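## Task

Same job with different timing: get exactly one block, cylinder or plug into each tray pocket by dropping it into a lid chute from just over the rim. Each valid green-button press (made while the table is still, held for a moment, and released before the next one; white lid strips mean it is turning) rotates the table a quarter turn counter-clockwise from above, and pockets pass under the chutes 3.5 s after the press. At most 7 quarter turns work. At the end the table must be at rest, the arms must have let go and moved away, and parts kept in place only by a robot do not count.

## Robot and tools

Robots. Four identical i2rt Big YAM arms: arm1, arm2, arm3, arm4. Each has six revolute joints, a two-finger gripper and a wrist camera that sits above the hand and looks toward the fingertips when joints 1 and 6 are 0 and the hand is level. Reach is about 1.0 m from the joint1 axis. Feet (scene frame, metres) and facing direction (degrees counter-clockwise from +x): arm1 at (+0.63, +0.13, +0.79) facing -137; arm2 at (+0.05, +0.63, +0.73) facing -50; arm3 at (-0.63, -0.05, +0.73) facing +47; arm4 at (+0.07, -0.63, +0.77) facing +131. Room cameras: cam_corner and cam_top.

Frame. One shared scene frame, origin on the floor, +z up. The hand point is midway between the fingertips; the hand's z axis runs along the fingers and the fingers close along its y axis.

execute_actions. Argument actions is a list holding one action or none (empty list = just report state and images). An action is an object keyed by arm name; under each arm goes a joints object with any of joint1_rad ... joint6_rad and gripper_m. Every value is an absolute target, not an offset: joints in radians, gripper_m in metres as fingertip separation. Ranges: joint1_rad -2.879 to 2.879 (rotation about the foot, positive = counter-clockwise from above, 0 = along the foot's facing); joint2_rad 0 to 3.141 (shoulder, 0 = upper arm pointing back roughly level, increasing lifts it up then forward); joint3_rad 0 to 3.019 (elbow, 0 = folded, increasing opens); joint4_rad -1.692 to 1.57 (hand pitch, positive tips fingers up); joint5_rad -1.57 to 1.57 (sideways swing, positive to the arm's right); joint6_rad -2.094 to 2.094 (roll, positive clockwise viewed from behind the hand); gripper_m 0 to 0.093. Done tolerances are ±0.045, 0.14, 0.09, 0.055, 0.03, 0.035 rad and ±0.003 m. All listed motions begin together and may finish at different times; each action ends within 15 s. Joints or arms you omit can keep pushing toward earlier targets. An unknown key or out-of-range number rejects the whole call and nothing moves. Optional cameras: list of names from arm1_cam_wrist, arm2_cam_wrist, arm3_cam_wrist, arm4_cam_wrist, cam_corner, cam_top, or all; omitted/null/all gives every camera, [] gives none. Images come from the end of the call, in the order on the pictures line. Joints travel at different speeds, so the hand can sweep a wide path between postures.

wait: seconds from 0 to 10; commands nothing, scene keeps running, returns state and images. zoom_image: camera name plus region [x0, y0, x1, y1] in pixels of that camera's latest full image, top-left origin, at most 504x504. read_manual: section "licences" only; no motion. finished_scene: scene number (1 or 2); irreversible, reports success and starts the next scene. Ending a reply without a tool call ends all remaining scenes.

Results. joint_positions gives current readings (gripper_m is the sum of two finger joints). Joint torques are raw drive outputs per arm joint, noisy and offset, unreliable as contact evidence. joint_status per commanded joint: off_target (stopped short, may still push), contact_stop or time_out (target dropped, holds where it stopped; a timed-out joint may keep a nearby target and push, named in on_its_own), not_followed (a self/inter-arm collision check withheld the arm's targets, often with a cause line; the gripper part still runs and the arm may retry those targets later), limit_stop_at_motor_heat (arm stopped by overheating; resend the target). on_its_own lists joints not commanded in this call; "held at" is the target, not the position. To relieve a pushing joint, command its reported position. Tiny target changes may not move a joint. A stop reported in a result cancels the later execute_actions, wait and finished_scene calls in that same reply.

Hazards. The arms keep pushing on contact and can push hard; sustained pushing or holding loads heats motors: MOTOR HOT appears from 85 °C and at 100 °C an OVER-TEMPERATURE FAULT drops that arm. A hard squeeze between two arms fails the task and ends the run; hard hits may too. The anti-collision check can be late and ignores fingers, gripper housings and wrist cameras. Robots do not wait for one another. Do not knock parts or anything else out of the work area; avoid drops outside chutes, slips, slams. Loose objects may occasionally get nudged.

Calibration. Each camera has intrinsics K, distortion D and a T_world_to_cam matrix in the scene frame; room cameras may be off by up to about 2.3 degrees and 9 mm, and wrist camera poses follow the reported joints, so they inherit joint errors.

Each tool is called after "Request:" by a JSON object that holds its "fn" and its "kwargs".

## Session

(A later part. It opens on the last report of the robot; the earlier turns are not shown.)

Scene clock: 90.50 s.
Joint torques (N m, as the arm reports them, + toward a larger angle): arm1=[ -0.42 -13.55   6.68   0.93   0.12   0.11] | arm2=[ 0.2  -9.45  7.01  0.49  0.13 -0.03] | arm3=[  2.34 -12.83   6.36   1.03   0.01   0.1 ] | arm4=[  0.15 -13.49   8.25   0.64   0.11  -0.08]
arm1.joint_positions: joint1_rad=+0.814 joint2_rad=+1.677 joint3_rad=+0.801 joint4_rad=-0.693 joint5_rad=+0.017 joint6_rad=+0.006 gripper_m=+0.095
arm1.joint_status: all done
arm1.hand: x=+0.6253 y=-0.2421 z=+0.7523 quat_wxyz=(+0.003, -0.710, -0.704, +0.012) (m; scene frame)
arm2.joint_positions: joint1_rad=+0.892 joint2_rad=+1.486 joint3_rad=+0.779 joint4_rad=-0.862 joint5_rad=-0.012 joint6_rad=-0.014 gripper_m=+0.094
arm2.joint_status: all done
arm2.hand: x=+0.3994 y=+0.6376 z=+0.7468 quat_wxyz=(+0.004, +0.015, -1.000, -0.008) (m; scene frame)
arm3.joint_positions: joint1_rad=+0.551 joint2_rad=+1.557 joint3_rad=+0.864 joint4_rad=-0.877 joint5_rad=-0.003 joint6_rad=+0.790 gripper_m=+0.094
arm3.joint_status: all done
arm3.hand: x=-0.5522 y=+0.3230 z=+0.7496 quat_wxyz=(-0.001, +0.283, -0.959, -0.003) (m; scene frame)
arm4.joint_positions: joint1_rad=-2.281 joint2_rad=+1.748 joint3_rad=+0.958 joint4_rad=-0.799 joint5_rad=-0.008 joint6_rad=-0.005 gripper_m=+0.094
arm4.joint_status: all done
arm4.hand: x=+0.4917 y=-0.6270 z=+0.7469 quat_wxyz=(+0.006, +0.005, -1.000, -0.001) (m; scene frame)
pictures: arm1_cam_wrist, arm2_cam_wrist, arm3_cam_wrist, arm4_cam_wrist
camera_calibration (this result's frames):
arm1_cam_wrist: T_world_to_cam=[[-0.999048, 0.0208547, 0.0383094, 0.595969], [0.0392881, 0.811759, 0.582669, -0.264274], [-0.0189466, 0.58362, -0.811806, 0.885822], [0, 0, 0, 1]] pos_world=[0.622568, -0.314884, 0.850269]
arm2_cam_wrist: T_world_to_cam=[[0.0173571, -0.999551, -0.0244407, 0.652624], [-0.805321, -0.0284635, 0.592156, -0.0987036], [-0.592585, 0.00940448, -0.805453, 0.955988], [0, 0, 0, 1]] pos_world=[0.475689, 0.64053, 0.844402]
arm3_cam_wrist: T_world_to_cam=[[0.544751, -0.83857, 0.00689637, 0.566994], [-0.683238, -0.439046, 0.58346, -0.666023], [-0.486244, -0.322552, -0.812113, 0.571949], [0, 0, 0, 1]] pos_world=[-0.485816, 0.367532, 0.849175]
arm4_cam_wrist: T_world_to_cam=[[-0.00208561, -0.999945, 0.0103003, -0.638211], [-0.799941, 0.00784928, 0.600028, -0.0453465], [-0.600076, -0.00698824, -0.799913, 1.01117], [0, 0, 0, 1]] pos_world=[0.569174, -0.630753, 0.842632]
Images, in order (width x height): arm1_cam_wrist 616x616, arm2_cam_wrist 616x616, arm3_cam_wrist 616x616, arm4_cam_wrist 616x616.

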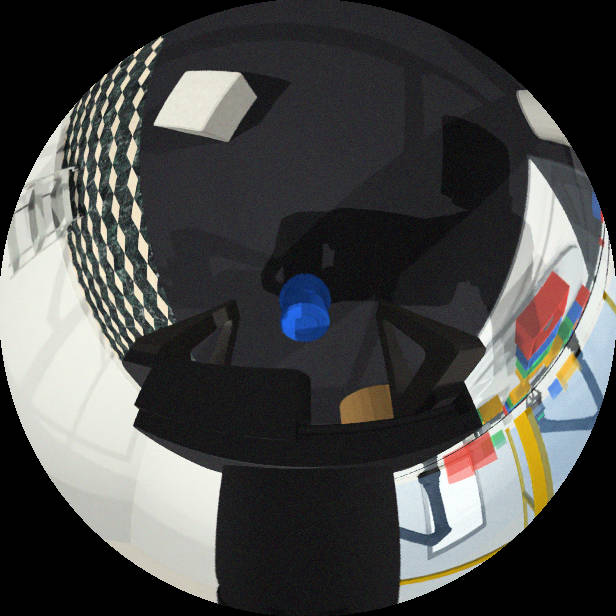

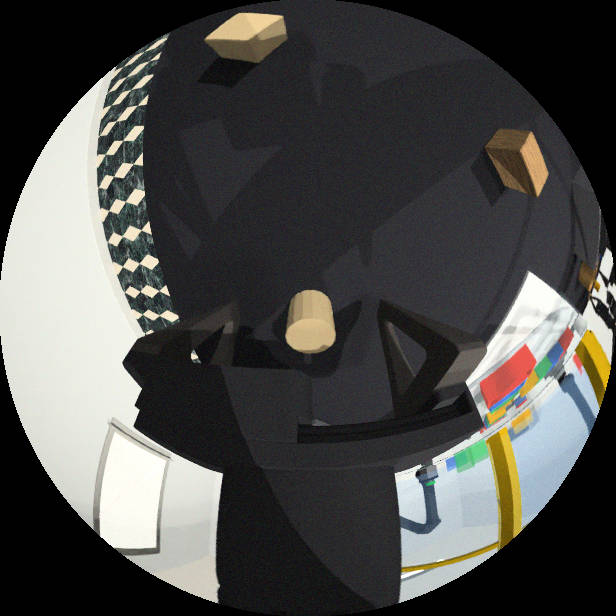

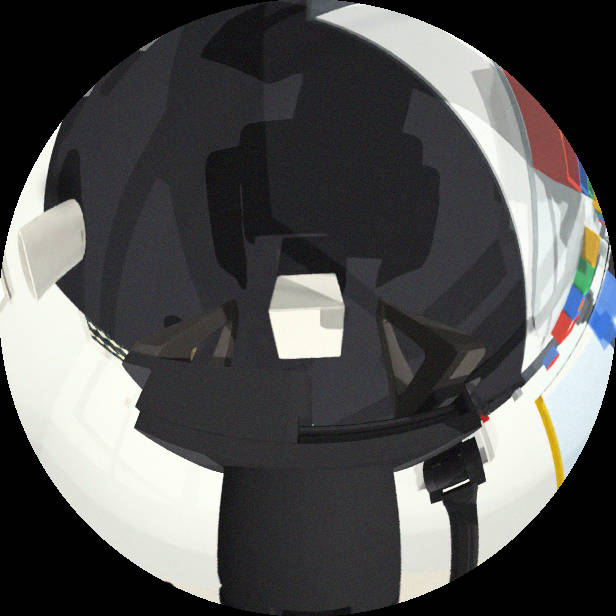

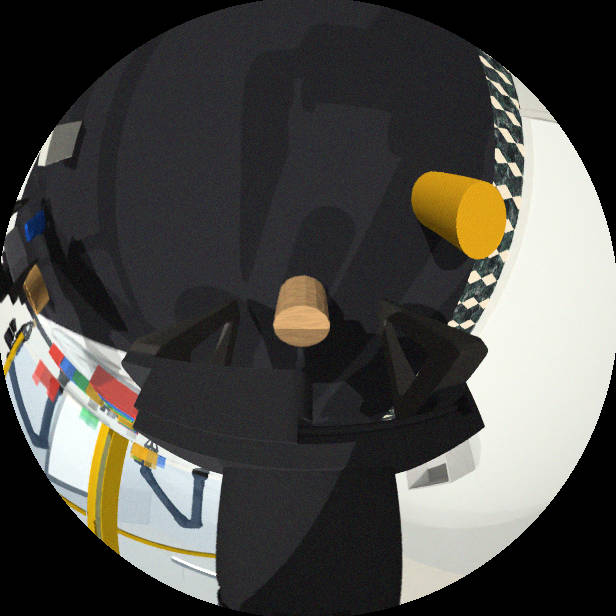

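Request:
{"fn": "execute_actions", "kwargs": {"actions": [{"arm1":{"joints":{"gripper_m":0.015}},"arm4":{"joints":{"gripper_m":0.015}},"arm2":{"joints":{"gripper_m":0.015}},"arm3":{"joints":{"gripper_m":0.02}}}], "cameras": []}}

Request:
{"fn": "execute_actions", "kwargs": {"actions": [{"arm1":{"joints":{"joint2_rad":0.9,"joint3_rad":0.82,"joint4_rad":-1.5}},"arm4":{"joints":{"joint2_rad":0.8,"joint3_rad":0.82,"joint4_rad":-1.55}},"arm2":{"joints":{"joint2_rad":0.8,"joint3_rad":0.82,"joint4_rad":-1.55}},"arm3":{"joints":{"joint2_rad":1.115,"joint3_rad":1.12,"joint4_rad":-1.53}}}], "cameras": []}}

Request:
{"fn": "execute_actions", "kwargs": {"actions": [{"arm1":{"joints":{"joint1_rad":-0.253}},"arm4":{"joints":{"joint1_rad":-0.552}},"arm2":{"joints":{"joint1_rad":-0.765}},"arm3":{"joints":{"joint1_rad":-0.266,"joint6_rad":0.6}}}], "cameras": []}}

Request:
{"fn": "execute_actions", "kwargs": {"actions": [{"arm1":{"joints":{"joint2_rad":1.2,"joint3_rad":0.99,"joint4_rad":-1.29}},"arm4":{"joints":{"joint2_rad":1.48,"joint3_rad":1.3,"joint4_rad":-1.06}},"arm2":{"joints":{"joint2_rad":1.42,"joint3_rad":1.36,"joint4_rad":-1.44}},"arm3":{"joints":{"joint2_rad":1.4,"joint3_rad":1.41,"joint4_rad":-1.52}}}]}}

Scene clock: 121.43 s.
Joint torques (N m, as the arm reports them, + toward a larger angle): arm1=[ -0.46 -13.65   6.7    0.95   0.12   0.11] | arm2=[ 0.19 -9.52  7.02  0.53  0.12 -0.02] | arm3=[  2.09 -12.33   6.39   1.1    0.02   0.1 ] | arm4=[  0.5  -13.56   8.07   0.65   0.08  -0.09]
arm1.joint_positions: joint1_rad=+0.814 joint2_rad=+1.677 joint3_rad=+0.801 joint4_rad=-0.693 joint5_rad=+0.016 joint6_rad=+0.006 gripper_m=+0.027
arm1.joint_status: gripper_m off_target (ended at +0.027, target +0.015)
arm1.hand: x=+0.6253 y=-0.2421 z=+0.7523 quat_wxyz=(+0.003, -0.710, -0.704, +0.012) (m; scene frame)
arm2.joint_positions: joint1_rad=+0.892 joint2_rad=+1.486 joint3_rad=+0.779 joint4_rad=-0.862 joint5_rad=-0.012 joint6_rad=-0.014 gripper_m=+0.027
arm2.joint_status: gripper_m off_target (ended at +0.027, target +0.015)
arm2.hand: x=+0.3994 y=+0.6376 z=+0.7468 quat_wxyz=(+0.004, +0.015, -1.000, -0.008) (m; scene frame)
arm3.joint_positions: joint1_rad=+0.551 joint2_rad=+1.557 joint3_rad=+0.864 joint4_rad=-0.876 joint5_rad=-0.003 joint6_rad=+0.791 gripper_m=+0.039
arm3.joint_status: gripper_m off_target (ended at +0.039, target +0.020)
arm3.hand: x=-0.5522 y=+0.3232 z=+0.7496 quat_wxyz=(-0.002, +0.282, -0.959, -0.004) (m; scene frame)
arm4.joint_positions: joint1_rad=-2.281 joint2_rad=+1.748 joint3_rad=+0.958 joint4_rad=-0.799 joint5_rad=-0.008 joint6_rad=-0.005 gripper_m=+0.031
arm4.joint_status: gripper_m off_target (ended at +0.031, target +0.015)
arm4.hand: x=+0.4917 y=-0.6270 z=+0.7469 quat_wxyz=(+0.006, +0.005, -1.000, -0.001) (m; scene frame)
pictures: none
No camera images: the call's "cameras" was empty. Leave "cameras" out to get every camera's image.

Scene clock: 122.87 s.
Joint torques (N m, as the arm reports them, + toward a larger angle): arm1=[-0.31 -2.24 10.96 -0.32  0.13  0.11] | arm2=[ 0.12 -2.55 13.23 -0.08  0.14 -0.04] | arm3=[ 2.27 -6.87  9.05  0.11  0.03  0.08] | arm4=[ 0.08 -2.68  8.4  -0.31  0.08 -0.11]
arm1.joint_positions: joint1_rad=+0.814 joint2_rad=+0.897 joint3_rad=+0.801 joint4_rad=-1.487 joint5_rad=+0.016 joint6_rad=+0.006 gripper_m=+0.027
arm1.joint_status: all done
arm1.hand: x=+0.6270 y=-0.0808 z=+0.9763 quat_wxyz=(+0.008, -0.710, -0.704, +0.007) (m; scene frame)
arm2.joint_positions: joint1_rad=+0.892 joint2_rad=+0.801 joint3_rad=+0.779 joint4_rad=-1.542 joint5_rad=-0.012 joint6_rad=-0.014 gripper_m=+0.027
arm2.joint_status: all done
arm2.hand: x=+0.2434 y=+0.6344 z=+0.9244 quat_wxyz=(+0.002, +0.015, -1.000, -0.008) (m; scene frame)
arm3.joint_positions: joint1_rad=+0.551 joint2_rad=+1.119 joint3_rad=+1.104 joint4_rad=-1.518 joint5_rad=-0.003 joint6_rad=+0.792 gripper_m=+0.039
arm3.joint_status: all done
arm3.hand: x=-0.5675 y=+0.2532 z=+0.9784 quat_wxyz=(-0.010, +0.282, -0.959, -0.019) (m; scene frame)
arm4.joint_positions: joint1_rad=-2.281 joint2_rad=+0.801 joint3_rad=+0.813 joint4_rad=-1.539 joint5_rad=-0.008 joint6_rad=-0.005 gripper_m=+0.031
arm4.joint_status: all done
arm4.hand: x=+0.2701 y=-0.6268 z=+0.9803 quat_wxyz=(-0.025, +0.005, -1.000, -0.001) (m; scene frame)
pictures: none
No camera images: the call's "cameras" was empty. Leave "cameras" out to get every camera's image.

Scene clock: 124.73 s.
Joint torques (N m, as the arm reports them, + toward a larger angle): arm1=[-1.37 -2.56 10.97 -0.34  0.11  0.11] | arm2=[ 0.28 -2.67 13.28 -0.08  0.14 -0.03] | arm3=[ 1.   -7.02  9.16  0.17 -0.01 -0.09] | arm4=[ 1.01 -2.83  8.12 -0.29  0.1  -0.07]
arm1.joint_positions: joint1_rad=-0.245 joint2_rad=+0.897 joint3_rad=+0.801 joint4_rad=-1.487 joint5_rad=+0.016 joint6_rad=+0.006 gripper_m=+0.027
arm1.joint_status: all done
arm1.hand: x=+0.4408 y=+0.0329 z=+0.9759 quat_wxyz=(+0.004, -0.969, -0.248, +0.000) (m; scene frame)
arm2.joint_positions: joint1_rad=-0.759 joint2_rad=+0.801 joint3_rad=+0.779 joint4_rad=-1.542 joint5_rad=-0.012 joint6_rad=-0.014 gripper_m=+0.027
arm2.joint_status: all done
arm2.hand: x=+0.0429 y=+0.4394 z=+0.9259 quat_wxyz=(-0.002, -0.724, -0.689, +0.001) (m; scene frame)
arm3.joint_positions: joint1_rad=-0.261 joint2_rad=+1.119 joint3_rad=+1.104 joint4_rad=-1.518 joint5_rad=-0.003 joint6_rad=+0.610 gripper_m=+0.039
arm3.joint_status: all done
arm3.hand: x=-0.3681 y=+0.1130 z=+0.9783 quat_wxyz=(-0.017, -0.029, -0.999, -0.014) (m; scene frame)
arm4.joint_positions: joint1_rad=-0.554 joint2_rad=+0.801 joint3_rad=+0.813 joint4_rad=-1.539 joint5_rad=-0.008 joint6_rad=-0.005 gripper_m=+0.031
arm4.joint_status: all done
arm4.hand: x=+0.0374 y=-0.4316 z=+0.9779 quat_wxyz=(-0.011, +0.763, -0.646, -0.015) (m; scene frame)
pictures: none
No camera images: the call's "cameras" was empty. Leave "cameras" out to get every camera's image.

Scene clock: 126.17 s.
Joint torques (N m, as the arm reports them, + toward a larger angle): arm1=[-1.35 -9.05 12.08  0.82  0.12  0.11] | arm2=[  0.1  -10.82  14.79   0.29   0.15  -0.03] | arm3=[  0.8  -12.69  12.1    0.41  -0.01  -0.1 ] | arm4=[  1.04 -14.38  11.87   1.29   0.1   -0.11]
arm1.joint_positions: joint1_rad=-0.245 joint2_rad=+1.209 joint3_rad=+0.957 joint4_rad=-1.302 joint5_rad=+0.016 joint6_rad=+0.006 gripper_m=+0.027
arm1.joint_status: all done
arm1.hand: x=+0.3450 y=-0.0205 z=+0.9581 quat_wxyz=(+0.001, -0.969, -0.248, +0.014) (m; scene frame)
arm2.joint_positions: joint1_rad=-0.759 joint2_rad=+1.423 joint3_rad=+1.301 joint4_rad=-1.442 joint5_rad=-0.012 joint6_rad=-0.014 gripper_m=+0.027
arm2.joint_status: all done
arm2.hand: x=+0.0291 y=+0.2162 z=+0.9530 quat_wxyz=(-0.002, -0.724, -0.689, +0.001) (m; scene frame)
arm3.joint_positions: joint1_rad=-0.261 joint2_rad=+1.411 joint3_rad=+1.351 joint4_rad=-1.519 joint5_rad=-0.003 joint6_rad=+0.610 gripper_m=+0.039
arm3.joint_status: all done
arm3.hand: x=-0.2836 y=+0.1650 z=+0.9758 quat_wxyz=(+0.003, -0.029, -1.000, -0.002) (m; scene frame)
arm4.joint_positions: joint1_rad=-0.554 joint2_rad=+1.499 joint3_rad=+1.246 joint4_rad=-1.076 joint5_rad=-0.008 joint6_rad=-0.005 gripper_m=+0.031
arm4.joint_status: all done
arm4.hand: x=-0.0092 y=-0.1444 z=+0.9453 quat_wxyz=(-0.075, +0.759, -0.641, -0.090) (m; scene frame)
pictures: arm1_cam_wrist, arm2_cam_wrist, arm3_cam_wrist, arm4_cam_wrist, cam_corner, cam_top
camera_calibration (this result's frames):
arm1_cam_wrist: T_world_to_cam=[[-0.470338, 0.88213, 0.0250753, 0.151451], [0.73008, 0.372991, 0.572592, -0.790695], [0.495748, 0.287619, -0.819457, 0.741871], [0, 0, 0, 1]] pos_world=[0.280723, -0.0520535, 1.05688]
arm2_cam_wrist: T_world_to_cam=[[-0.997984, 0.0625008, -0.0110301, 0.0299995], [0.0444635, 0.812544, 0.581202, -0.72707], [0.0452881, 0.57954, -0.813685, 0.772651], [0, 0, 0, 1]] pos_world=[0.0272753, 0.141119, 1.0516]
arm3_cam_wrist: T_world_to_cam=[[-0.0547286, -0.998458, 0.00932931, 0.140544], [-0.804935, 0.0496458, 0.591282, -0.806654], [-0.590834, 0.0248506, -0.806411, 0.742711], [0, 0, 0, 1]] pos_world=[-0.202794, 0.161917, 1.07458]
arm4_cam_wrist: T_world_to_cam=[[0.988307, 0.152336, 0.00657491, 0.020322], [0.13793, -0.911565, 0.387329, -0.491908], [0.0649976, -0.381893, -0.921918, 0.93996], [0, 0, 0, 1]] pos_world=[-0.0133305, -0.0925376, 1.05696]
Images, in order (width x height): arm1_cam_wrist 616x616, arm2_cam_wrist 616x616, arm3_cam_wrist 616x616, arm4_cam_wrist 616x616, cam_corner 896x504, cam_top 896x504.

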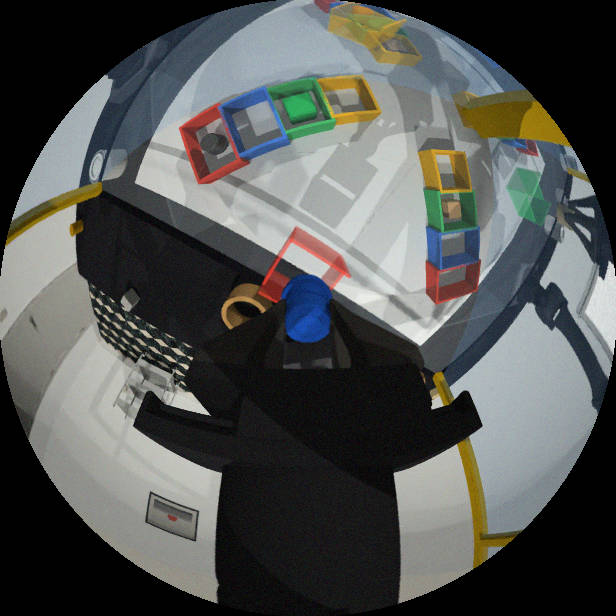

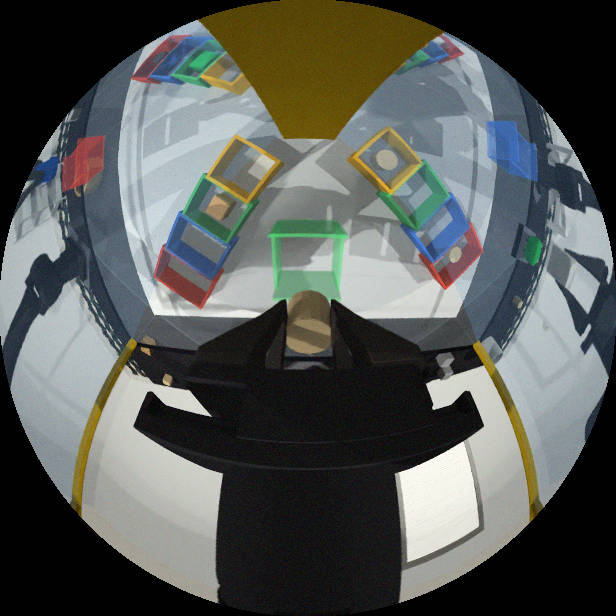

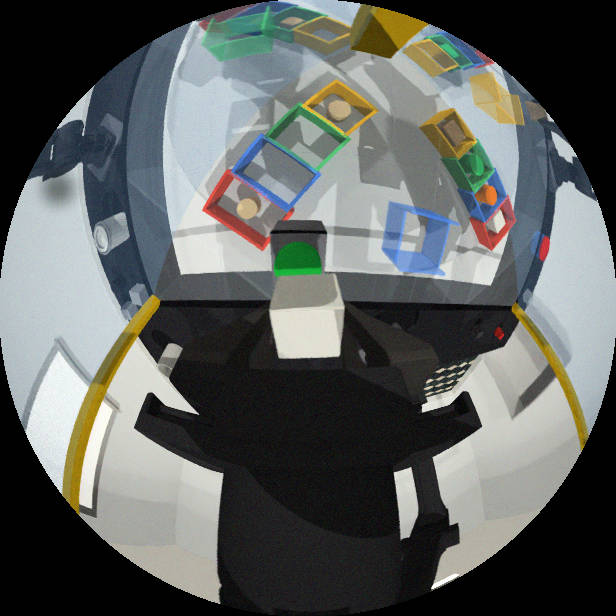

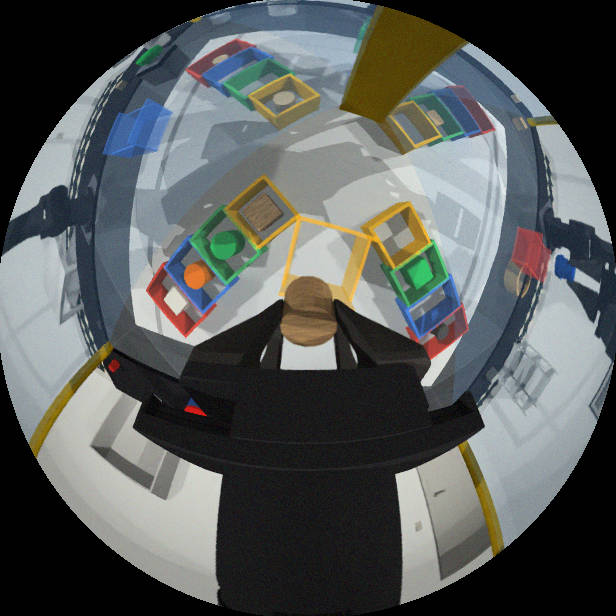

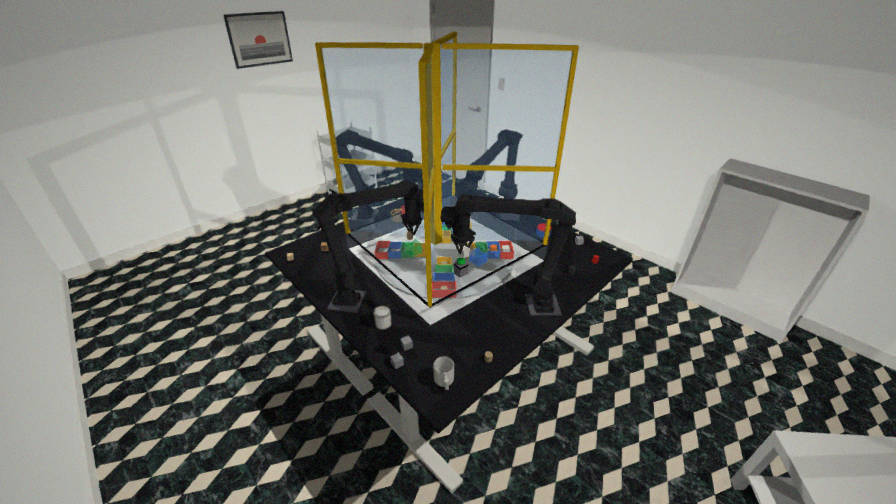

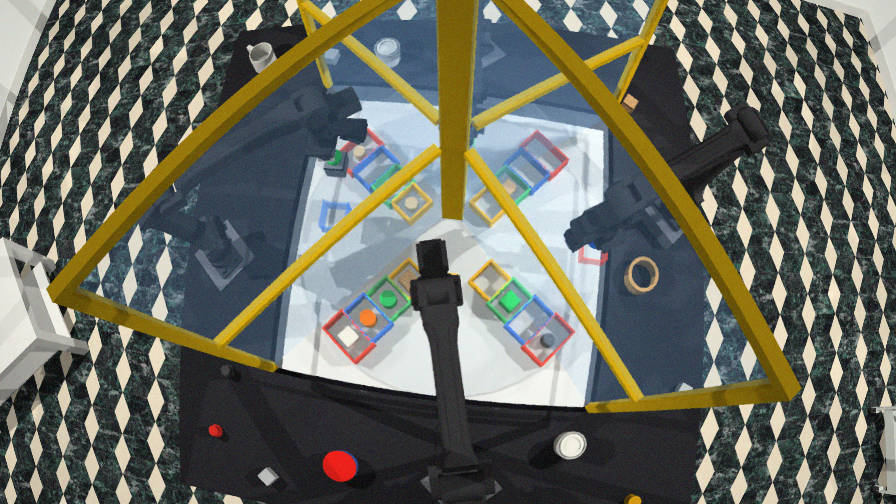

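Request:
{"fn": "execute_actions", "kwargs": {"actions": [{"arm3":{"joints":{"joint2_rad":1.445,"joint3_rad":1.265,"joint4_rad":-1.367}}}], "cameras": []}}

Request:
{"fn": "execute_actions", "kwargs": {"actions": [{"arm3":{"joints":{"joint1_rad":-0.572,"joint2_rad":1.34,"joint3_rad":1.205,"joint4_rad":-1.434,"joint6_rad":0.33}},"arm1":{"joints":{"joint2_rad":1.185,"joint3_rad":0.905,"joint4_rad":-1.268}},"arm4":{"joints":{"joint1_rad":-0.597,"joint2_rad":1.54,"joint3_rad":1.335,"joint4_rad":-1.03}},"arm2":{"joints":{"joint3_rad":1.28,"joint4_rad":-1.41}}}]}}

Request:
{"fn": "wait", "kwargs": {"seconds": 1.4}}

Request:
{"fn": "execute_actions", "kwargs": {"actions": [{"arm3":{"joints":{"gripper_m":0.093}}}], "cameras": ["arm3_cam_wrist","cam_top"]}}

Scene clock: 150.33 s.
Joint torques (N m, as the arm reports them, + toward a larger angle): arm1=[-1.34 -8.96 11.98  0.82  0.11  0.11] | arm2=[ -0.13 -10.83  14.81   0.33   0.14  -0.02] | arm3=[  1.38 -10.55   6.71   1.56  -0.03  -0.1 ] | arm4=[  0.69 -14.24  11.82   1.3    0.11  -0.1 ]
arm1.joint_positions: joint1_rad=-0.245 joint2_rad=+1.209 joint3_rad=+0.957 joint4_rad=-1.302 joint5_rad=+0.016 joint6_rad=+0.006 gripper_m=+0.027
arm1.joint_status: not commanded
arm1.hand: x=+0.3450 y=-0.0205 z=+0.9581 quat_wxyz=(+0.001, -0.969, -0.248, +0.014) (m; scene frame)
arm2.joint_positions: joint1_rad=-0.759 joint2_rad=+1.423 joint3_rad=+1.301 joint4_rad=-1.442 joint5_rad=-0.012 joint6_rad=-0.014 gripper_m=+0.027
arm2.joint_status: not commanded
arm2.hand: x=+0.0291 y=+0.2162 z=+0.9530 quat_wxyz=(-0.002, -0.724, -0.689, +0.001) (m; scene frame)
arm3.joint_positions: joint1_rad=-0.261 joint2_rad=+1.432 joint3_rad=+1.280 joint4_rad=-1.388 joint5_rad=-0.002 joint6_rad=+0.609 gripper_m=+0.039
arm3.joint_status: all done
arm3.hand: x=-0.2714 y=+0.1724 z=+0.9413 quat_wxyz=(-0.014, -0.029, -0.999, -0.012) (m; scene frame)
arm4.joint_positions: joint1_rad=-0.554 joint2_rad=+1.499 joint3_rad=+1.246 joint4_rad=-1.076 joint5_rad=-0.008 joint6_rad=-0.005 gripper_m=+0.031
arm4.joint_status: not commanded
arm4.hand: x=-0.0092 y=-0.1444 z=+0.9453 quat_wxyz=(-0.075, +0.759, -0.641, -0.090) (m; scene frame)
pictures: none
No camera images: the call's "cameras" was empty. Leave "cameras" out to get every camera's image.

Scene clock: 151.63 s.
Joint torques (N m, as the arm reports them, + toward a larger angle): arm1=[-1.42 -8.34  9.74  0.82  0.12  0.11] | arm2=[ -0.01 -10.9    8.82   0.55   0.14  -0.02] | arm3=[  2.38 -10.54   7.8    0.11  -0.08  -0.09] | arm4=[  0.77 -12.66  12.26   1.34   0.08  -0.08]
arm1.joint_positions: joint1_rad=-0.245 joint2_rad=+1.191 joint3_rad=+0.897 joint4_rad=-1.280 joint5_rad=+0.016 joint6_rad=+0.006 gripper_m=+0.027
arm1.joint_status: all done
arm1.hand: x=+0.3588 y=-0.0130 z=+0.9415 quat_wxyz=(+0.003, -0.969, -0.248, +0.005) (m; scene frame)
arm2.joint_positions: joint1_rad=-0.759 joint2_rad=+1.423 joint3_rad=+1.287 joint4_rad=-1.418 joint5_rad=-0.012 joint6_rad=-0.014 gripper_m=+0.027
arm2.joint_status: all done
arm2.hand: x=+0.0289 y=+0.2146 z=+0.9475 quat_wxyz=(-0.006, -0.724, -0.689, +0.005) (m; scene frame)
arm3.joint_positions: joint1_rad=-0.580 joint2_rad=+1.340 joint3_rad=+1.206 joint4_rad=-1.423 joint5_rad=-0.003 joint6_rad=+0.340 gripper_m=+0.039
arm3.joint_status: all done
arm3.hand: x=-0.2579 y=+0.0396 z=+0.9469 quat_wxyz=(-0.008, -0.054, -0.998, -0.006) (m; scene frame)
arm4.joint_positions: joint1_rad=-0.599 joint2_rad=+1.537 joint3_rad=+1.275 joint4_rad=-1.046 joint5_rad=-0.008 joint6_rad=-0.005 gripper_m=+0.031
arm4.joint_status: all done
arm4.hand: x=+0.0105 y=-0.1227 z=+0.9418 quat_wxyz=(-0.084, +0.743, -0.657, -0.096) (m; scene frame)
pictures: arm1_cam_wrist, arm2_cam_wrist, arm3_cam_wrist, arm4_cam_wrist, cam_corner, cam_top
camera_calibration (this result's frames):
arm1_cam_wrist: T_world_to_cam=[[-0.470899, 0.881821, 0.0254178, 0.151586], [0.720155, 0.367608, 0.588422, -0.805529], [0.509539, 0.295393, -0.808154, 0.703802], [0, 0, 0, 1]] pos_world=[0.292873, -0.045451, 1.03892]
arm2_cam_wrist: T_world_to_cam=[[-0.997997, 0.0622953, -0.0110249, 0.0299202], [0.044728, 0.818043, 0.573416, -0.716381], [0.04474, 0.571774, -0.81919, 0.776043], [0, 0, 0, 1]] pos_world=[0.0271824, 0.140445, 1.04684]
arm3_cam_wrist: T_world_to_cam=[[-0.104707, -0.994503, -0.000275526, 0.0130728], [-0.81407, 0.0855508, 0.574431, -0.750456], [-0.571249, 0.0603712, -0.818553, 0.752856], [0, 0, 0, 1]] pos_world=[-0.179487, 0.0317522, 1.04734]
arm4_cam_wrist: T_world_to_cam=[[0.994165, 0.107664, 0.00669804, -0.00811694], [0.0977265, -0.925214, 0.366644, -0.455286], [0.0456714, -0.36385, -0.930337, 0.954156], [0, 0, 0, 1]] pos_world=[0.00898544, -0.0731934, 1.05467]
Images, in order (width x height): arm1_cam_wrist 616x616, arm2_cam_wrist 616x616, arm3_cam_wrist 616x616, arm4_cam_wrist 616x616, cam_corner 896x504, cam_top 896x504.

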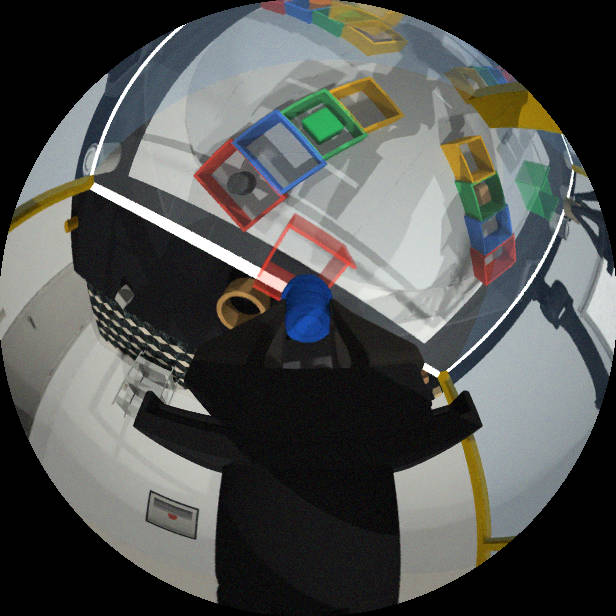

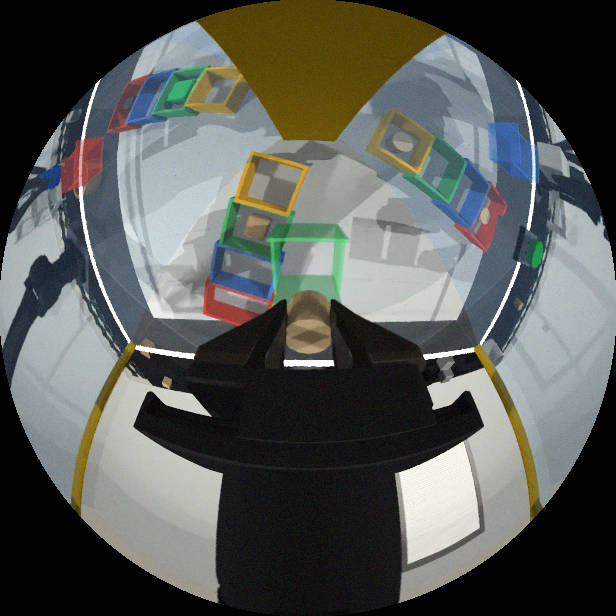

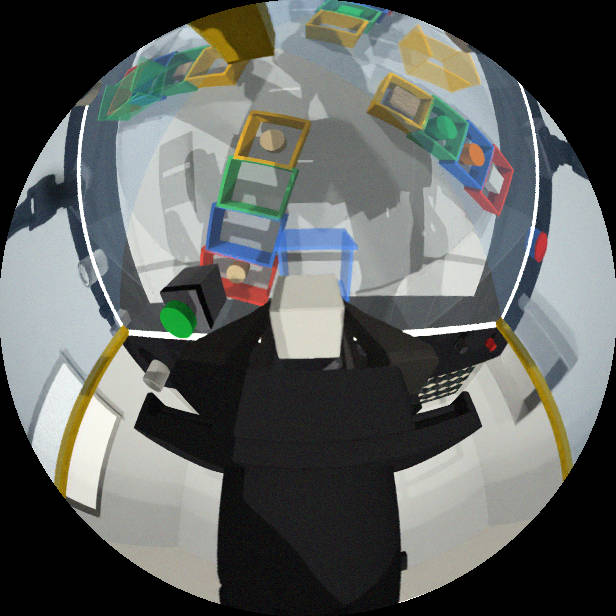

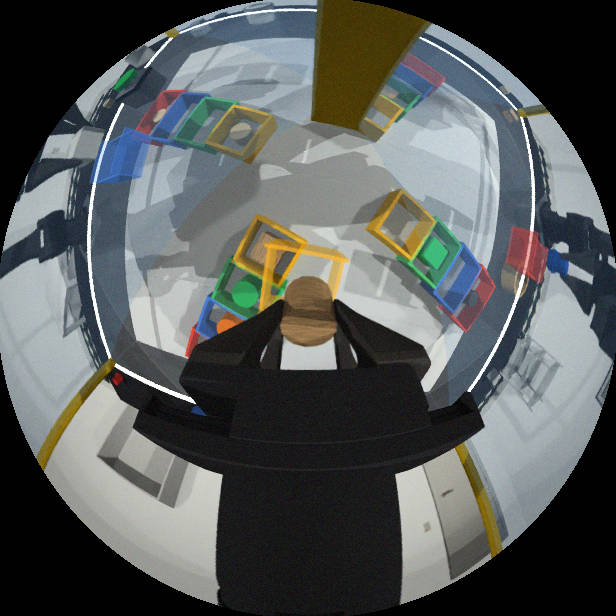

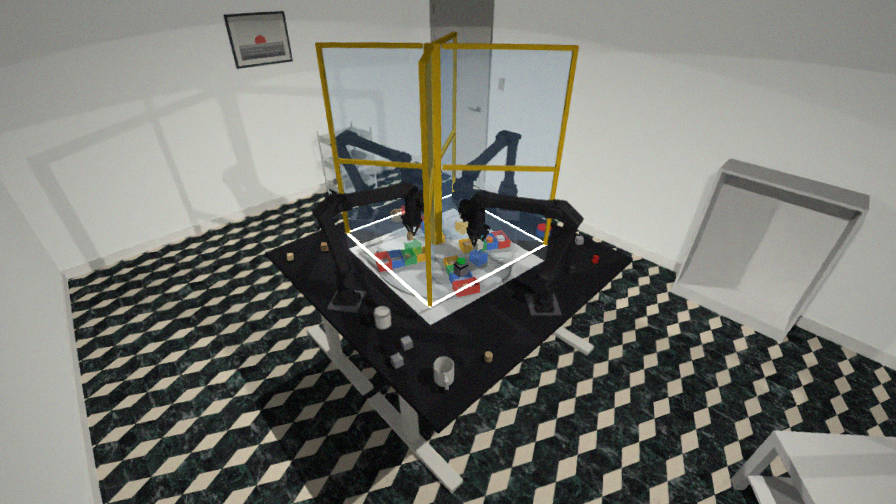

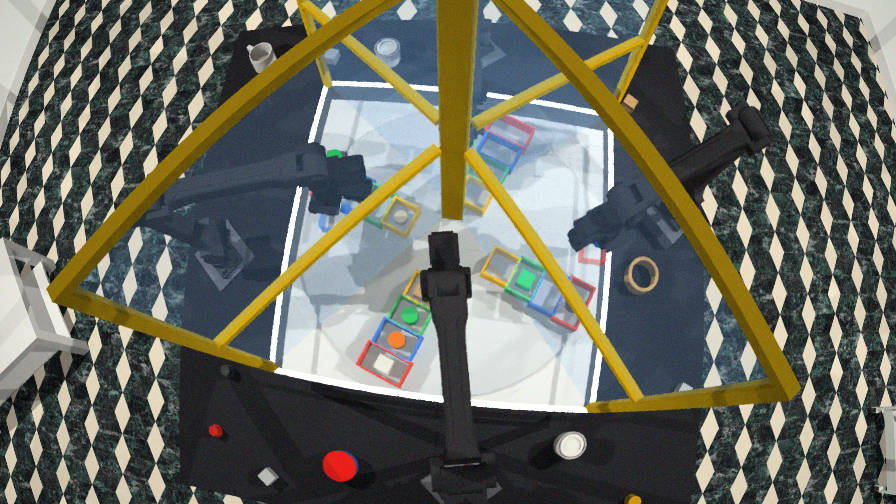

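Scene clock: 153.03 s.
Joint torques (N m, as the arm reports them, + toward a larger angle): arm1=[-1.4  -8.13  9.72  0.83  0.11  0.11] | arm2=[  0.05 -10.55   8.85   0.54   0.14  -0.02] | arm3=[  2.26 -10.04   7.86   0.05  -0.05  -0.11] | arm4=[  0.94 -12.65  12.09   1.33   0.1   -0.08]
arm1.joint_positions: joint1_rad=-0.245 joint2_rad=+1.191 joint3_rad=+0.897 joint4_rad=-1.280 joint5_rad=+0.016 joint6_rad=+0.006 gripper_m=+0.027
arm1.joint_status: all done
arm1.hand: x=+0.3588 y=-0.0130 z=+0.9415 quat_wxyz=(+0.003, -0.969, -0.248, +0.005) (m; scene frame)
arm2.joint_positions: joint1_rad=-0.759 joint2_rad=+1.423 joint3_rad=+1.287 joint4_rad=-1.418 joint5_rad=-0.012 joint6_rad=-0.014 gripper_m=+0.027
arm2.joint_status: all done
arm2.hand: x=+0.0289 y=+0.2146 z=+0.9475 quat_wxyz=(-0.006, -0.724, -0.689, +0.005) (m; scene frame)
arm3.joint_positions: joint1_rad=-0.580 joint2_rad=+1.340 joint3_rad=+1.206 joint4_rad=-1.423 joint5_rad=-0.003 joint6_rad=+0.340 gripper_m=+0.039
arm3.joint_status: all done
arm3.hand: x=-0.2579 y=+0.0396 z=+0.9469 quat_wxyz=(-0.008, -0.054, -0.999, -0.006) (m; scene frame)
arm4.joint_positions: joint1_rad=-0.599 joint2_rad=+1.537 joint3_rad=+1.275 joint4_rad=-1.046 joint5_rad=-0.008 joint6_rad=-0.005 gripper_m=+0.031
arm4.joint_status: all done
arm4.hand: x=+0.0105 y=-0.1227 z=+0.9418 quat_wxyz=(-0.084, +0.743, -0.657, -0.096) (m; scene frame)
wait: 1.40 s; at rest by 0.27 s
pictures: arm1_cam_wrist, arm2_cam_wrist, arm3_cam_wrist, arm4_cam_wrist, cam_corner, cam_top
camera_calibration (this result's frames):
arm1_cam_wrist: T_world_to_cam=[[-0.470899, 0.881821, 0.0254178, 0.151586], [0.720155, 0.367608, 0.588422, -0.805529], [0.509539, 0.295393, -0.808154, 0.703802], [0, 0, 0, 1]] pos_world=[0.292873, -0.045451, 1.03892]
arm2_cam_wrist: T_world_to_cam=[[-0.997997, 0.0622953, -0.0110249, 0.0299202], [0.044728, 0.818043, 0.573416, -0.716381], [0.04474, 0.571774, -0.81919, 0.776043], [0, 0, 0, 1]] pos_world=[0.0271824, 0.140445, 1.04684]
arm3_cam_wrist: T_world_to_cam=[[-0.104328, -0.994543, -0.000269559, 0.0131665], [-0.814105, 0.0852441, 0.574426, -0.750449], [-0.571269, 0.060148, -0.818556, 0.752863], [0, 0, 0, 1]] pos_world=[-0.179484, 0.0317828, 1.04734]
arm4_cam_wrist: T_world_to_cam=[[0.994165, 0.107664, 0.00669804, -0.00811694], [0.0977265, -0.925214, 0.366644, -0.455286], [0.0456714, -0.36385, -0.930337, 0.954156], [0, 0, 0, 1]] pos_world=[0.00898544, -0.0731934, 1.05467]
Images, in order (width x height): arm1_cam_wrist 616x616, arm2_cam_wrist 616x616, arm3_cam_wrist 616x616, arm4_cam_wrist 616x616, cam_corner 896x504, cam_top 896x504.

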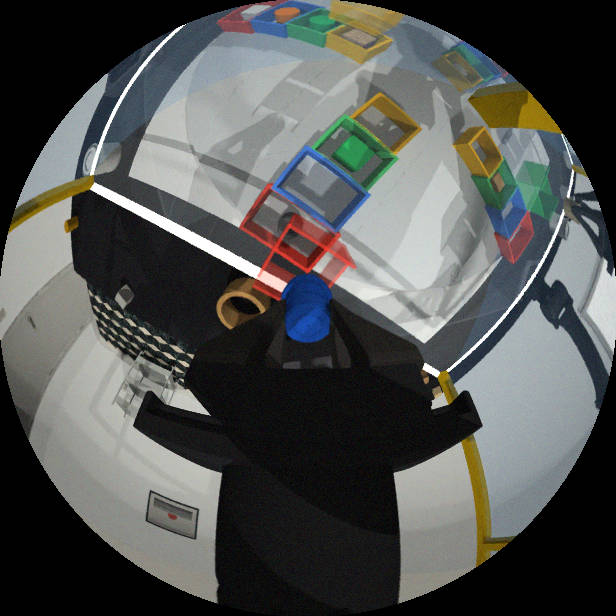

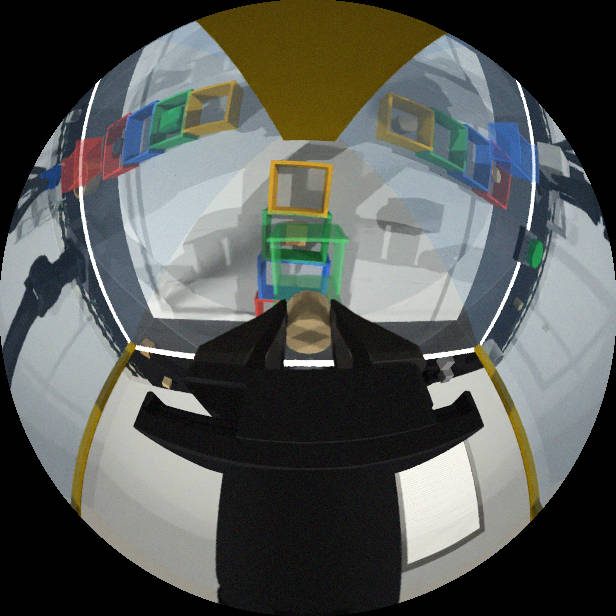

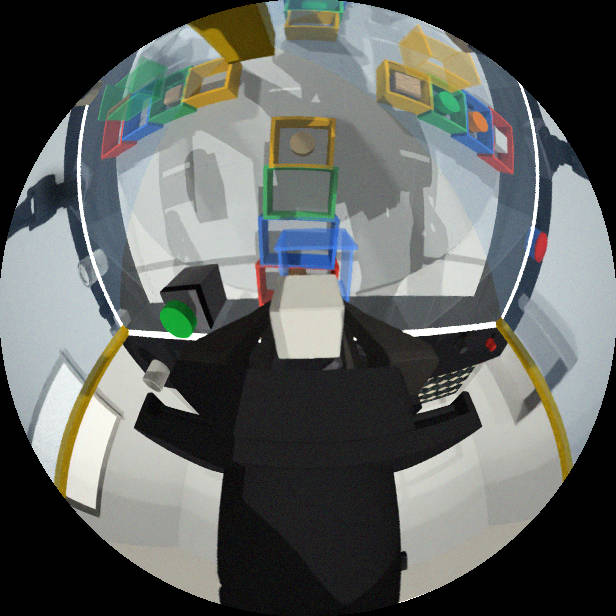

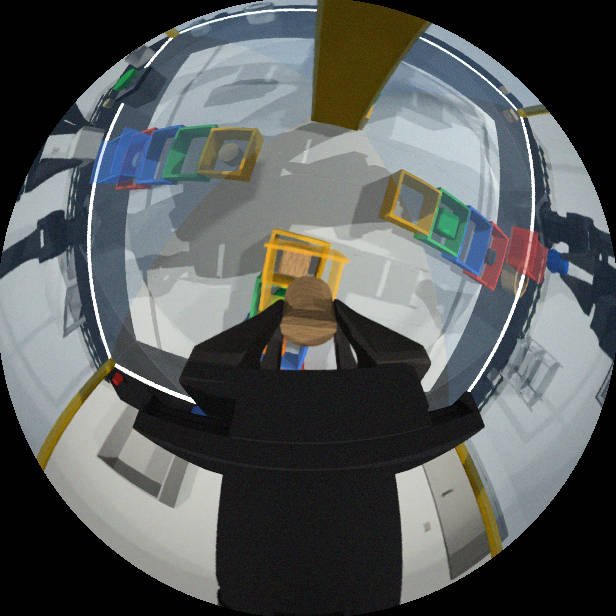

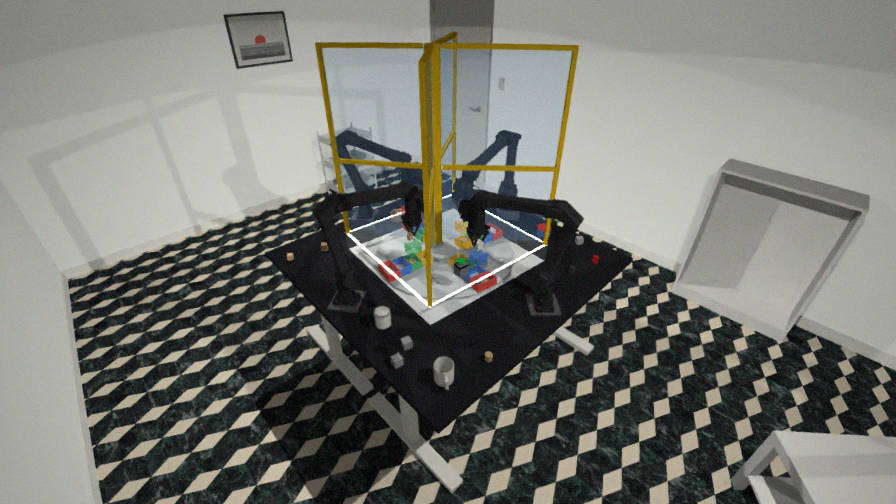

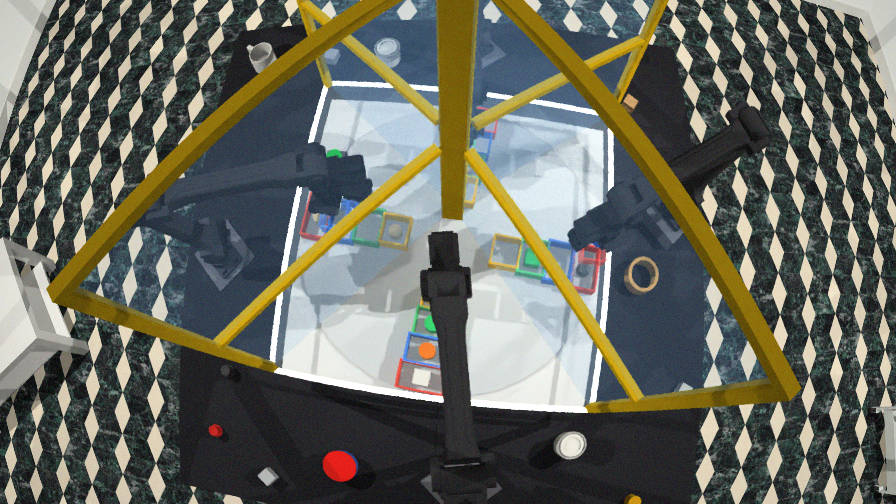

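Scene clock: 153.70 s.
Joint torques (N m, as the arm reports them, + toward a larger angle): arm1=[-1.38 -8.17  9.73  0.81  0.12  0.11] | arm2=[  0.3  -10.73   8.87   0.5    0.13  -0.01] | arm3=[  2.01 -10.68   7.82   0.16  -0.07  -0.1 ] | arm4=[  1.07 -13.13  12.25   1.38   0.12  -0.1 ]
arm1.joint_positions: joint1_rad=-0.245 joint2_rad=+1.191 joint3_rad=+0.897 joint4_rad=-1.280 joint5_rad=+0.016 joint6_rad=+0.006 gripper_m=+0.027
arm1.joint_status: not commanded
arm1.hand: x=+0.3588 y=-0.0130 z=+0.9415 quat_wxyz=(+0.003, -0.969, -0.248, +0.005) (m; scene frame)
arm2.joint_positions: joint1_rad=-0.759 joint2_rad=+1.423 joint3_rad=+1.287 joint4_rad=-1.418 joint5_rad=-0.012 joint6_rad=-0.014 gripper_m=+0.027
arm2.joint_status: not commanded
arm2.hand: x=+0.0289 y=+0.2146 z=+0.9475 quat_wxyz=(-0.006, -0.724, -0.689, +0.005) (m; scene frame)
arm3.joint_positions: joint1_rad=-0.580 joint2_rad=+1.340 joint3_rad=+1.206 joint4_rad=-1.423 joint5_rad=-0.003 joint6_rad=+0.340 gripper_m=+0.093
arm3.joint_status: all done
arm3.hand: x=-0.2579 y=+0.0396 z=+0.9469 quat_wxyz=(-0.008, -0.054, -0.999, -0.006) (m; scene frame)
arm4.joint_positions: joint1_rad=-0.599 joint2_rad=+1.537 joint3_rad=+1.275 joint4_rad=-1.046 joint5_rad=-0.008 joint6_rad=-0.005 gripper_m=+0.031
arm4.joint_status: not commanded
arm4.hand: x=+0.0105 y=-0.1227 z=+0.9418 quat_wxyz=(-0.084, +0.743, -0.657, -0.096) (m; scene frame)
pictures: arm3_cam_wrist, cam_top
camera_calibration (this result's frames):
arm3_cam_wrist: T_world_to_cam=[[-0.103948, -0.994583, -0.00026359, 0.0132603], [-0.81414, 0.0849373, 0.574422, -0.750442], [-0.571288, 0.0599249, -0.818559, 0.752869], [0, 0, 0, 1]] pos_world=[-0.179482, 0.0318134, 1.04734]
Images, in order (width x height): arm3_cam_wrist 616x616, cam_top 896x504.

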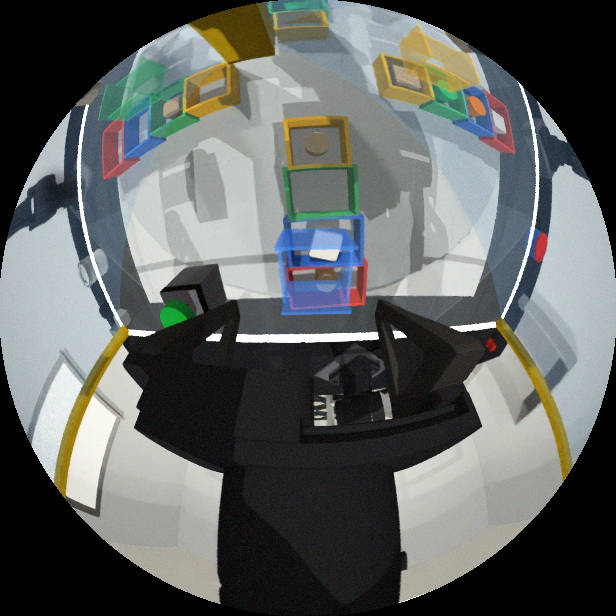

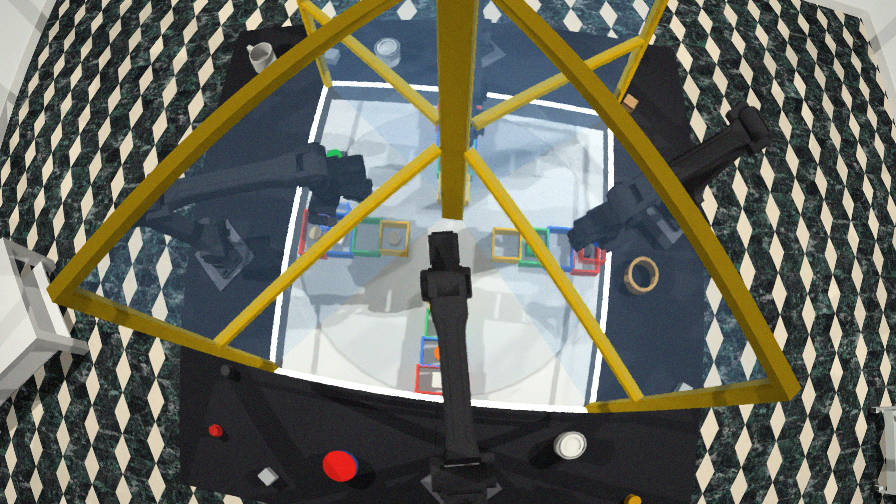

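Request:
{"fn": "execute_actions", "kwargs": {"actions": [{"arm3":{"joints":{"joint1_rad":0.825,"joint2_rad":1.05,"joint3_rad":1.15,"joint4_rad":-1.6,"joint6_rad":-0.01}}}], "cameras": []}}

Request:
{"fn": "execute_actions", "kwargs": {"actions": [{"arm3":{"joints":{"joint2_rad":1.64,"joint3_rad":1.155,"joint4_rad":-1.052}}}], "cameras": ["arm3_cam_wrist"]}}

Scene clock: 165.20 s.
Joint torques (N m, as the arm reports them, + toward a larger angle): arm1=[-1.31 -8.18  9.73  0.82  0.12  0.11] | arm2=[ -0.17 -10.6    8.81   0.55   0.14  -0.03] | arm3=[ 2.22 -6.52  9.11  0.22 -0.01 -0.08] | arm4=[  0.58 -12.72  12.23   1.36   0.12  -0.08]
arm1.joint_positions: joint1_rad=-0.245 joint2_rad=+1.191 joint3_rad=+0.897 joint4_rad=-1.280 joint5_rad=+0.016 joint6_rad=+0.006 gripper_m=+0.027
arm1.joint_status: not commanded
arm1.hand: x=+0.3588 y=-0.0130 z=+0.9415 quat_wxyz=(+0.003, -0.969, -0.248, +0.005) (m; scene frame)
arm2.joint_positions: joint1_rad=-0.759 joint2_rad=+1.423 joint3_rad=+1.287 joint4_rad=-1.418 joint5_rad=-0.012 joint6_rad=-0.014 gripper_m=+0.027
arm2.joint_status: not commanded
arm2.hand: x=+0.0289 y=+0.2146 z=+0.9475 quat_wxyz=(-0.006, -0.724, -0.689, +0.005) (m; scene frame)
arm3.joint_positions: joint1_rad=+0.820 joint2_rad=+1.056 joint3_rad=+1.141 joint4_rad=-1.589 joint5_rad=-0.004 joint6_rad=-0.001 gripper_m=+0.093
arm3.joint_status: all done
arm3.hand: x=-0.6491 y=+0.2419 z=+1.0092 quat_wxyz=(-0.025, +0.728, -0.684, -0.026) (m; scene frame)
arm4.joint_positions: joint1_rad=-0.599 joint2_rad=+1.537 joint3_rad=+1.275 joint4_rad=-1.046 joint5_rad=-0.008 joint6_rad=-0.005 gripper_m=+0.031
arm4.joint_status: not commanded
arm4.hand: x=+0.0105 y=-0.1227 z=+0.9418 quat_wxyz=(-0.084, +0.743, -0.657, -0.096) (m; scene frame)
pictures: none
No camera images: the call's "cameras" was empty. Leave "cameras" out to get every camera's image.

Scene clock: 166.53 s.
Joint torques (N m, as the arm reports them, + toward a larger angle): arm1=[-1.34 -8.11  9.72  0.82  0.12  0.11] | arm2=[ -0.16 -10.71   8.81   0.5    0.15  -0.02] | arm3=[  2.07 -14.88   7.91   1.09  -0.01  -0.07] | arm4=[  0.6  -13.51  12.09   1.12   0.08  -0.08]
arm1.joint_positions: joint1_rad=-0.245 joint2_rad=+1.191 joint3_rad=+0.897 joint4_rad=-1.280 joint5_rad=+0.016 joint6_rad=+0.006 gripper_m=+0.027
arm1.joint_status: not commanded
arm1.hand: x=+0.3588 y=-0.0130 z=+0.9415 quat_wxyz=(+0.003, -0.969, -0.248, +0.005) (m; scene frame)
arm2.joint_positions: joint1_rad=-0.759 joint2_rad=+1.423 joint3_rad=+1.287 joint4_rad=-1.418 joint5_rad=-0.012 joint6_rad=-0.014 gripper_m=+0.027
arm2.joint_status: not commanded
arm2.hand: x=+0.0289 y=+0.2146 z=+0.9475 quat_wxyz=(-0.006, -0.724, -0.689, +0.005) (m; scene frame)
arm3.joint_positions: joint1_rad=+0.820 joint2_rad=+1.650 joint3_rad=+1.141 joint4_rad=-1.065 joint5_rad=-0.004 joint6_rad=-0.001 gripper_m=+0.093
arm3.joint_status: all done
arm3.hand: x=-0.6582 y=+0.4034 z=+0.7999 quat_wxyz=(+0.000, +0.729, -0.685, -0.001) (m; scene frame)
arm4.joint_positions: joint1_rad=-0.599 joint2_rad=+1.537 joint3_rad=+1.275 joint4_rad=-1.046 joint5_rad=-0.008 joint6_rad=-0.005 gripper_m=+0.031
arm4.joint_status: not commanded
arm4.hand: x=+0.0105 y=-0.1227 z=+0.9418 quat_wxyz=(-0.084, +0.743, -0.657, -0.096) (m; scene frame)
pictures: arm3_cam_wrist
camera_calibration (this result's frames):
arm3_cam_wrist: T_world_to_cam=[[0.997781, 0.0653877, 0.0125765, 0.620715], [0.0456345, -0.809059, 0.585954, -0.105502], [0.0484893, -0.584079, -0.810247, 1.04313], [0, 0, 0, 1]] pos_world=[-0.665104, 0.483327, 0.899207]
Images, in order (width x height): arm3_cam_wrist 616x616.

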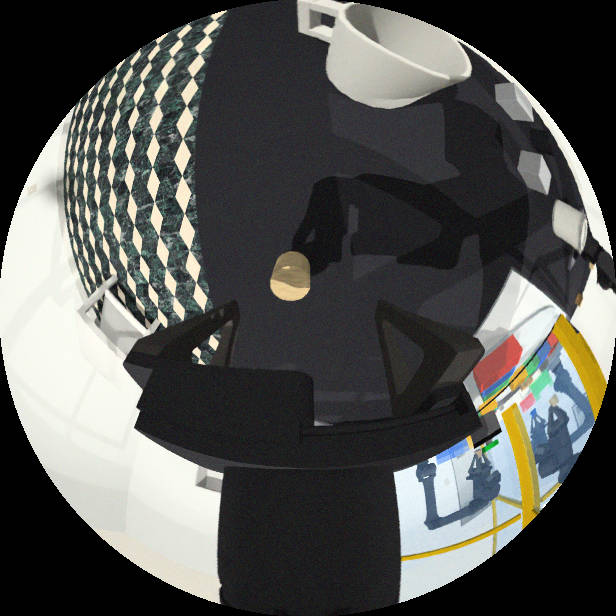

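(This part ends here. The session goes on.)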